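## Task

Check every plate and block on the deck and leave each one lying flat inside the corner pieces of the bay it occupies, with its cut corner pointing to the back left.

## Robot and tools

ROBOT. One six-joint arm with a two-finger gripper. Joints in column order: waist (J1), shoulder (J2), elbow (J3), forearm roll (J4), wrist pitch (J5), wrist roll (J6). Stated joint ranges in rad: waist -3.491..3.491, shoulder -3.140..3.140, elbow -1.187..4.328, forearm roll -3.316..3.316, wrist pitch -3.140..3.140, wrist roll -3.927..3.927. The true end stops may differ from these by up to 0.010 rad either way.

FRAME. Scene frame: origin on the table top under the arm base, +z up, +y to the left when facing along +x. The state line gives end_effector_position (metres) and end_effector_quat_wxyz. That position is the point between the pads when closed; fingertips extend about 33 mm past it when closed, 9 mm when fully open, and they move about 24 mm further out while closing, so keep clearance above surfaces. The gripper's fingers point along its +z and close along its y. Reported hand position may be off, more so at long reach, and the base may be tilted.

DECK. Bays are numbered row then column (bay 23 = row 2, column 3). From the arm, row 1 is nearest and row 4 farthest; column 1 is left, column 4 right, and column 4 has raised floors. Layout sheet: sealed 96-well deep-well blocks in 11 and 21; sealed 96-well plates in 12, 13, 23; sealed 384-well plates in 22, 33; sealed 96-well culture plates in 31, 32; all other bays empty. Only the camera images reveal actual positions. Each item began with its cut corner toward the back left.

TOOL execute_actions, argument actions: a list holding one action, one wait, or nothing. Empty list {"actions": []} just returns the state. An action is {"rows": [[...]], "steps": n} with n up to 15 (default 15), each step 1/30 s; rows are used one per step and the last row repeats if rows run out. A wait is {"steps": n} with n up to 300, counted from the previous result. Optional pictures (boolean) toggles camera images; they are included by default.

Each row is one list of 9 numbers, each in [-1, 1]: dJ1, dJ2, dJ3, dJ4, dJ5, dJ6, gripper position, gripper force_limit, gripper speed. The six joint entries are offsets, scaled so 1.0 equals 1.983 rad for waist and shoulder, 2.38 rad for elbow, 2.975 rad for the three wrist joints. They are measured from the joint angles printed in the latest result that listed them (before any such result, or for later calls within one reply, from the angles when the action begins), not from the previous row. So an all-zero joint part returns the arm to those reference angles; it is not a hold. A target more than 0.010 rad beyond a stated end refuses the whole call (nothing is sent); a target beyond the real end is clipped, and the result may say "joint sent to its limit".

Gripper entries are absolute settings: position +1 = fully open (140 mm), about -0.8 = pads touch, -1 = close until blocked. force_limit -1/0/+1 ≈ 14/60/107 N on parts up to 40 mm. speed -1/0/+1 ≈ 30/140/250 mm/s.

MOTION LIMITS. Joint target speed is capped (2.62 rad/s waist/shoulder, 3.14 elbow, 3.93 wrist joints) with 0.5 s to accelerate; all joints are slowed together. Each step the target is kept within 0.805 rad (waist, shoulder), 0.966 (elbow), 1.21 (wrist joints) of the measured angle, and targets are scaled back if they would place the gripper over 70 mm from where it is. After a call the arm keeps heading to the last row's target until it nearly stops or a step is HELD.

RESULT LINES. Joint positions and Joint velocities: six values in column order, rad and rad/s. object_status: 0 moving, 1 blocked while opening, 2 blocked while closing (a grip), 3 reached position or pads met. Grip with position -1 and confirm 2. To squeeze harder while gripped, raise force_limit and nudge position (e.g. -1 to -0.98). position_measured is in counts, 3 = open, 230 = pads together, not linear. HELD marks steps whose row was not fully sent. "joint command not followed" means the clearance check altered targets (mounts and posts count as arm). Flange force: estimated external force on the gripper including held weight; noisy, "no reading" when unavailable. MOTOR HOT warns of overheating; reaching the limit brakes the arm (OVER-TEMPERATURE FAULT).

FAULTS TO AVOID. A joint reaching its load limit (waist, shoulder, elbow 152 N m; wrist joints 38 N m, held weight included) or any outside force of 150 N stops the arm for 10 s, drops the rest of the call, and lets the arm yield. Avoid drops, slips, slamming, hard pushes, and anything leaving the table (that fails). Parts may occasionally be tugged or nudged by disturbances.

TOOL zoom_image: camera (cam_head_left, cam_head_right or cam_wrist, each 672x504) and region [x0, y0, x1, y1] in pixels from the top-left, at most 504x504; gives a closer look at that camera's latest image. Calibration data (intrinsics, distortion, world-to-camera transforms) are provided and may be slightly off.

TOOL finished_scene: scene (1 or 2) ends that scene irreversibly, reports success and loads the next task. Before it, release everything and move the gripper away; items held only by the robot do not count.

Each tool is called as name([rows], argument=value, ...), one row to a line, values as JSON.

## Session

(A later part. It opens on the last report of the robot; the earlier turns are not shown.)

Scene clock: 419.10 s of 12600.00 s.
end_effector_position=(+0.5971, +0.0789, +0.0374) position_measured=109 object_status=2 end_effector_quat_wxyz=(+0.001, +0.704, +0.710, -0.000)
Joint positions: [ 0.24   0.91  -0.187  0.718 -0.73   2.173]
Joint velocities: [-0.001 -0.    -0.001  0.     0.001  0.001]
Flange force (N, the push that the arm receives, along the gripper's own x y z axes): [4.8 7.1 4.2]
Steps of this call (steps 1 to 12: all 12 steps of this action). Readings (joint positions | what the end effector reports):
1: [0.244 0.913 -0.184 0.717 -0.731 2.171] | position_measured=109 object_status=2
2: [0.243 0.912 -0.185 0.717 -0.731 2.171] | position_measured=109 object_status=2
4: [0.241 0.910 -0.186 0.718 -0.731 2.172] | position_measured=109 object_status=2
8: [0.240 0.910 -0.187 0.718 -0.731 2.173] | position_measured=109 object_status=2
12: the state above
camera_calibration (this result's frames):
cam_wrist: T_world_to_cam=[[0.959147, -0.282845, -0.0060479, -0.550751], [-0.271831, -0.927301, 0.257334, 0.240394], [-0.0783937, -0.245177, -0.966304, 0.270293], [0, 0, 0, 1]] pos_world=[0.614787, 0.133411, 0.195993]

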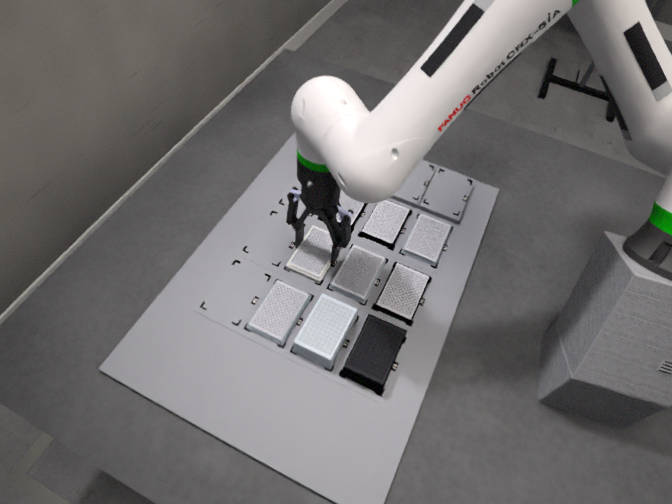

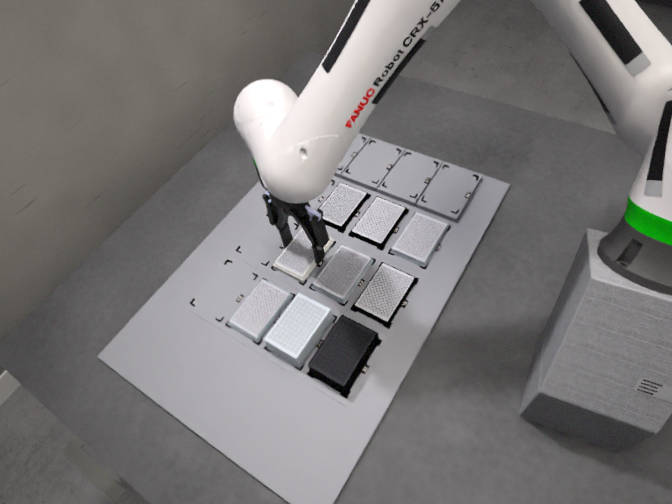

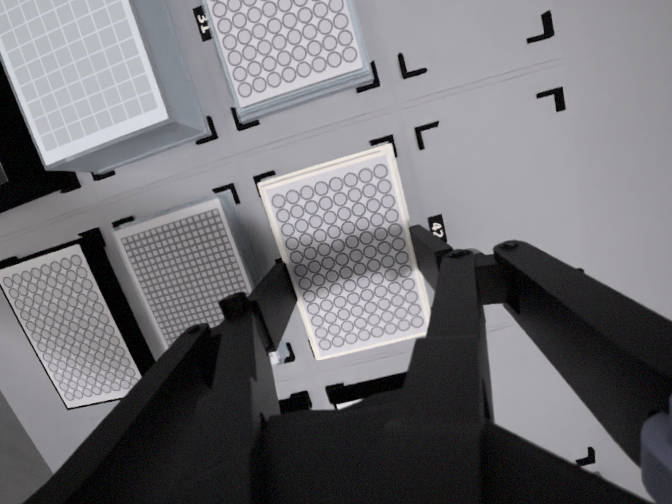

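execute_actions([
  {"rows":[[0.0002,-0.0007,-0.0015,0.0005,0.0005,-0.0008,-1,-0.3,-0.7]],"steps":10},
], pictures=false)

execute_actions([
  {"rows":[[-0.0009,0.0014,-0.0001,0.001,0.0009,-0.0006,-1,-0.3,-0.7],[-0.0009,0.0014,-0.0001,0.001,0.0009,-0.0006,-1,-0.3,-0.7],[-0.0009,0.0014,-0.0001,0.001,0.0009,-0.0006,-1,-0.3,-0.7],[-0.0009,0.0014,-0.0001,0.001,0.0009,-0.0006,-1,-0.3,-0.7],[-0.0018,0.0027,-0.0001,0.002,0.0018,-0.0011,-1,-0.3,-0.7]],"steps":12},
], pictures=false)

execute_actions([
  {"rows":[[0,0,0,0,0,0,0.36,-0.3,-0.7]],"steps":12},
], pictures=false)

execute_actions([
  {"rows":[[0.014,-0.0216,0.0008,-0.0156,-0.0148,0.0092,0.36,-0.3,-0.7]],"steps":15},
])

zoom_image(camera="cam_wrist", region=[220, 120, 460, 360])

execute_actions([
  {"rows":[[0.2346,-0.054,-0.0108,-0.0864,-0.0647,-0.0752,1,-0.3,0]],"steps":15},
], pictures=false)

execute_actions([
  {"steps":35},
])

Scene clock: 444.83 s of 12600.00 s.
end_effector_position=(+0.5961, +0.0789, +0.0374) position_measured=109 object_status=2 end_effector_quat_wxyz=(+0.001, +0.704, +0.710, -0.001)
Joint positions: [ 0.24   0.908 -0.19   0.72  -0.729  2.17 ]
Joint velocities: [ 0.001 -0.    -0.001  0.     0.001 -0.001]
Flange force (N, the push that the arm receives, along the gripper's own x y z axes): [4.4 11.3 4.0]
Steps of this call (steps 1 to 15: the robot went on to your last target; steps 16 to 90: nothing new was sent; then 22.40 s passed at rest; steps 91 to 100: all 10 steps of this action). Readings (joint positions | what the end effector reports):
91: [0.240 0.910 -0.187 0.718 -0.730 2.173] | position_measured=109 object_status=2
92: [0.240 0.909 -0.188 0.719 -0.730 2.172] | position_measured=109 object_status=2
94: [0.240 0.909 -0.189 0.720 -0.729 2.171] | position_measured=109 object_status=2
98: [0.240 0.908 -0.190 0.720 -0.729 2.170] | position_measured=109 object_status=2
100: the state above

Scene clock: 445.23 s of 12600.00 s.
end_effector_position=(+0.5963, +0.0788, +0.0342) position_measured=109 object_status=2 end_effector_quat_wxyz=(+0.001, +0.704, +0.710, -0.000)
Joint positions: [ 0.237  0.913 -0.191  0.726 -0.724  2.167]
Joint velocities: [-0.002  0.003 -0.     0.002  0.001 -0.002]
Flange force (N, the push that the arm receives, along the gripper's own x y z axes): [11.8 1.3 -31.8]
Steps of this call (steps 1 to 12: all 12 steps of this action). Readings (joint positions | what the end effector reports):
1: [0.240 0.908 -0.190 0.720 -0.729 2.170] | position_measured=109 object_status=2
2: [0.240 0.909 -0.191 0.721 -0.728 2.170] | position_measured=109 object_status=2
4: [0.239 0.910 -0.191 0.722 -0.727 2.169] | position_measured=109 object_status=2
8: [0.237 0.913 -0.191 0.725 -0.724 2.167] | position_measured=109 object_status=2
12: the state above

Scene clock: 445.63 s of 12600.00 s.
end_effector_position=(+0.5961, +0.0787, +0.0340) position_measured=84 object_status=0 end_effector_quat_wxyz=(+0.001, +0.704, +0.710, -0.000)
Joint positions: [ 0.237  0.913 -0.191  0.726 -0.724  2.167]
Joint velocities: [ 0.002 -0.001  0.    -0.     0.     0.001]
Flange force (N, the push that the arm receives, along the gripper's own x y z axes): [-0.5 8.0 5.1]
Steps of this call (steps 1 to 12: all 12 steps of this action). Readings (joint positions | what the end effector reports):
1: [0.237 0.913 -0.191 0.726 -0.724 2.167] | position_measured=109 object_status=0
2: [0.237 0.913 -0.191 0.726 -0.724 2.167] | position_measured=109 object_status=0
4: [0.237 0.914 -0.191 0.726 -0.724 2.167] | position_measured=102 object_status=0
8: [0.237 0.914 -0.191 0.726 -0.724 2.167] | position_measured=88 object_status=0
12: the state above

Scene clock: 446.13 s of 12600.00 s.
end_effector_position=(+0.5951, +0.0792, +0.0611) position_measured=84 object_status=3 end_effector_quat_wxyz=(+0.000, +0.704, +0.710, -0.001)
Joint positions: [ 0.264  0.871 -0.189  0.679 -0.768  2.194]
Joint velocities: [ 0.001 -0.001 -0.001 -0.    -0.001 -0.   ]
Flange force (N, the push that the arm receives, along the gripper's own x y z axes): [0.9 4.5 4.3]
Steps of this call (steps 1 to 15: all 15 steps of this action). Readings (joint positions | what the end effector reports):
1: [0.237 0.913 -0.191 0.726 -0.724 2.167] | position_measured=84 object_status=0
2: [0.238 0.911 -0.191 0.723 -0.725 2.168] | position_measured=84 object_status=0
4: [0.250 0.893 -0.190 0.703 -0.745 2.180] | position_measured=84 object_status=3
8: [0.263 0.872 -0.189 0.681 -0.766 2.193] | position_measured=84 object_status=3
15: the state above
camera_calibration (this result's frames):
cam_wrist: T_world_to_cam=[[0.958781, -0.28405, -0.00737529, -0.548243], [-0.272586, -0.926794, 0.258359, 0.234362], [-0.0802223, -0.245699, -0.966021, 0.294216], [0, 0, 0, 1]] pos_world=[0.613132, 0.133766, 0.219626]

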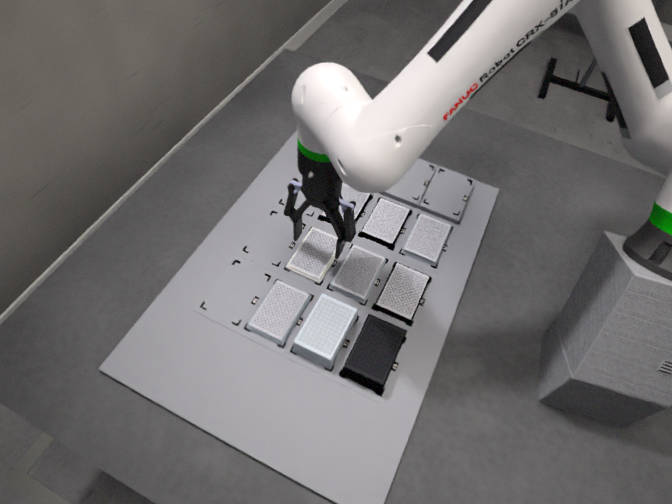

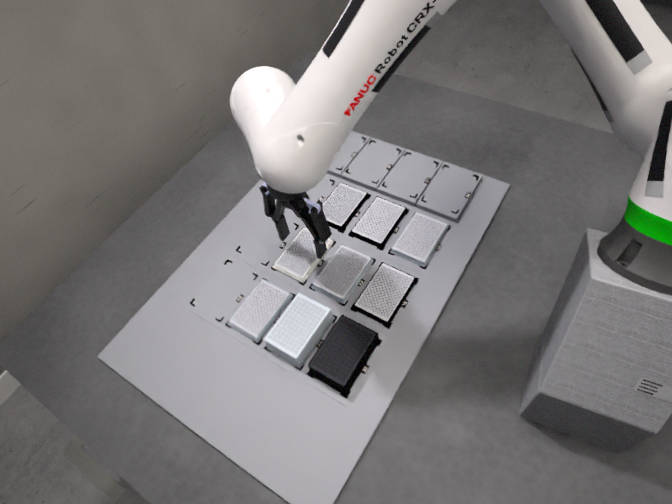

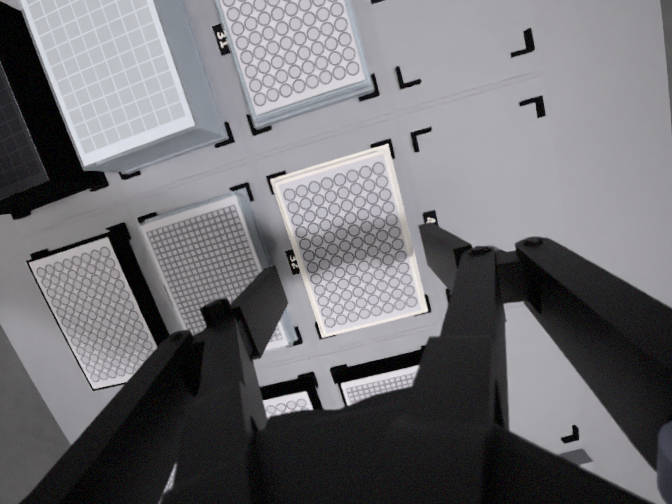

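Region (220, 120, 460, 360) of cam_wrist's 672x504 image, scaled by 2.100, with more detail than that image has.

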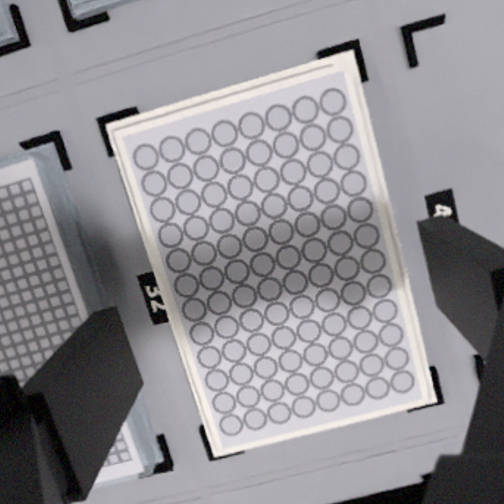

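Scene clock: 446.63 s of 12600.00 s.
end_effector_position=(+0.5379, +0.1877, +0.1457) position_measured=3 object_status=0 end_effector_quat_wxyz=(+0.001, +0.708, +0.706, +0.001)
Joint positions: [ 0.533  0.809 -0.204  0.531 -0.879  2.065]
Joint velocities: [ 0.653 -0.15  -0.035 -0.358 -0.268 -0.309]
Flange force (N, the push that the arm receives, along the gripper's own x y z axes): [4.5 9.5 3.3]
Steps of this call (steps 1 to 15: all 15 steps of this action). Readings (joint positions | what the end effector reports):
1: [0.264 0.871 -0.189 0.679 -0.768 2.194] | position_measured=84 object_status=0
2: [0.266 0.870 -0.189 0.678 -0.769 2.193] | position_measured=82 object_status=0
4: [0.287 0.865 -0.191 0.666 -0.777 2.182] | position_measured=67 object_status=0
8: [0.378 0.844 -0.196 0.617 -0.815 2.138] | position_measured=37 object_status=0
15: the state above

Scene clock: 447.80 s of 12600.00 s.
end_effector_position=(+0.4729, +0.2547, +0.2017) position_measured=3 object_status=3 end_effector_quat_wxyz=(-0.000, +0.707, +0.707, +0.000)
Joint positions: [ 0.73   0.764 -0.215  0.422 -0.96   1.971]
Joint velocities: [ 0.    -0.001 -0.001  0.     0.    -0.001]
Flange force (N, the push that the arm receives, along the gripper's own x y z axes): [4.7 10.0 3.4]
Steps of this call (steps 1 to 30: the robot went on to your last target; steps 31 to 35: nothing new was sent). Readings (joint positions | what the end effector reports):
1: [0.555 0.804 -0.205 0.519 -0.888 2.054] | position_measured=3 object_status=0
2: [0.577 0.799 -0.206 0.507 -0.897 2.043] | position_measured=3 object_status=0
4: [0.621 0.789 -0.209 0.482 -0.915 2.022] | position_measured=3 object_status=3
8: [0.701 0.770 -0.213 0.438 -0.948 1.984] | position_measured=3 object_status=3
35: the state above
The arm was judged still, so your last target was given up. Only a new action makes it travel on or press farther. Fingers that are still opening or closing keep moving.
camera_calibration (this result's frames):
cam_wrist: T_world_to_cam=[[0.956738, -0.290866, -0.00700802, -0.377507], [-0.279506, -0.925526, 0.255497, 0.330916], [-0.0808017, -0.242485, -0.966784, 0.462944], [0, 0, 0, 1]] pos_world=[0.491075, 0.308724, 0.360374]

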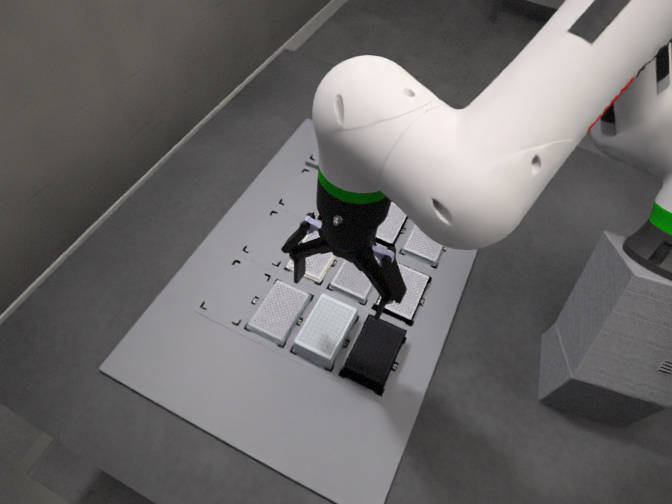

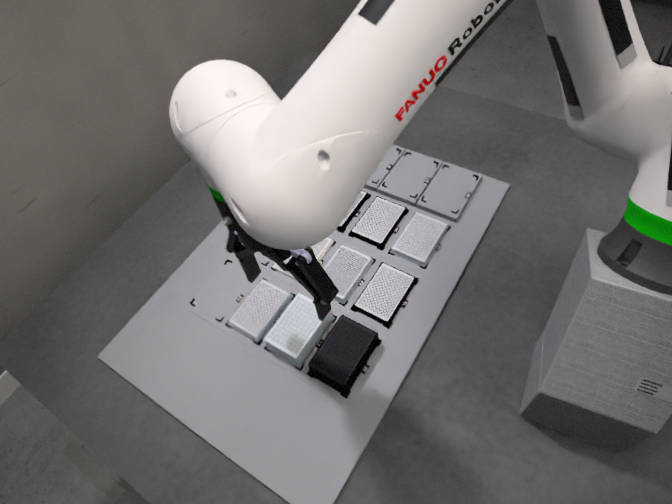

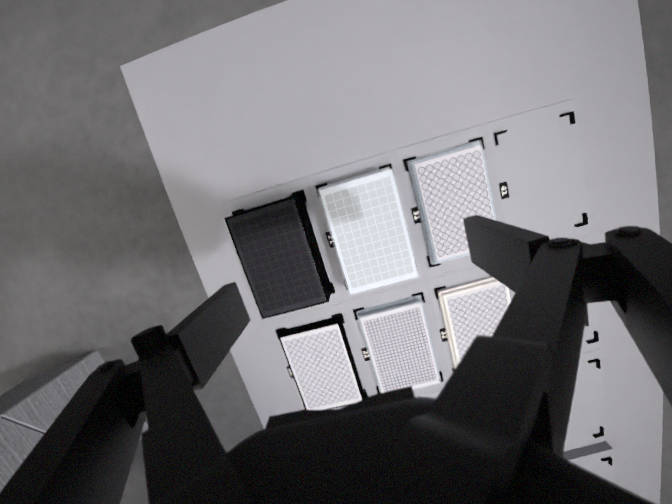

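zoom_image(camera="cam_wrist", region=[210, 120, 520, 340])

zoom_image(camera="cam_head_left", region=[230, 270, 430, 400])

zoom_image(camera="cam_head_right", region=[300, 180, 470, 340])

Region (210, 120, 520, 340) of cam_wrist's 672x504 image, scaled by 1.626, with more detail than that image has; it fills the top 358 rows of this view, and the rest is white.

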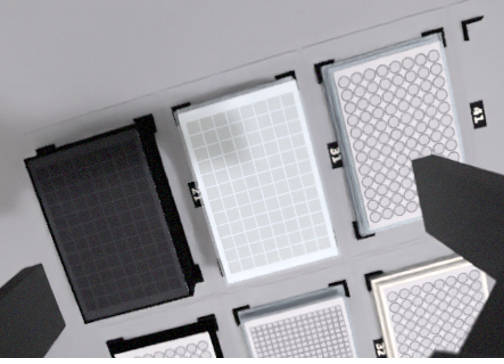

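Region (230, 270, 430, 400) of cam_head_left's 672x504 image, scaled by 2.520, with more detail than that image has; it fills the top 328 rows of this view, and the rest is white.

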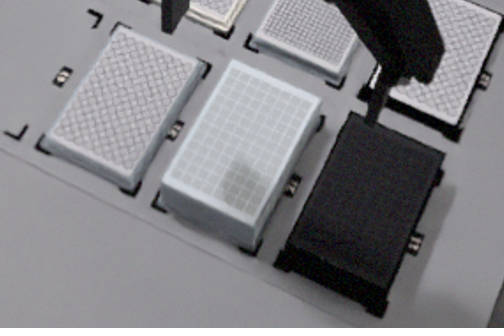

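Region (300, 180, 470, 340) of cam_head_right's 672x504 image, scaled by 2.965, with more detail than that image has; it fills the top 474 rows of this view, and the rest is white.

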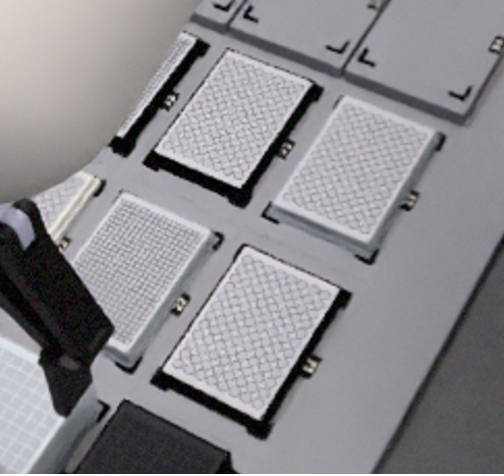

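zoom_image(camera="cam_wrist", region=[215, 130, 435, 240])

zoom_image(camera="cam_head_left", region=[240, 320, 400, 400])

Region (215, 130, 435, 240) of cam_wrist's 672x504 image, scaled by 2.291, with more detail than that image has.

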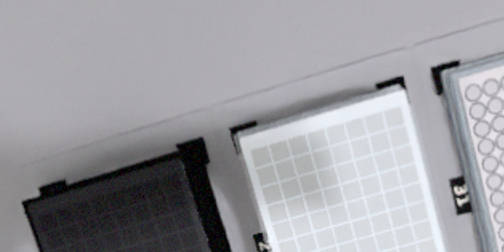

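Region (240, 320, 400, 400) of cam_head_left's 672x504 image, scaled by 3.150, with more detail than that image has.

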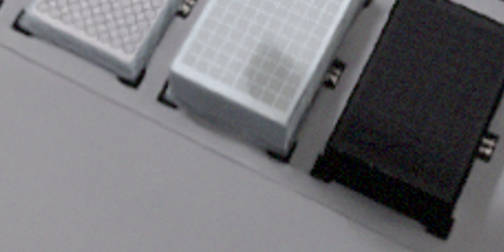

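Looks fine.

finished_scene(scene=1)

The scene is finished: the task was done.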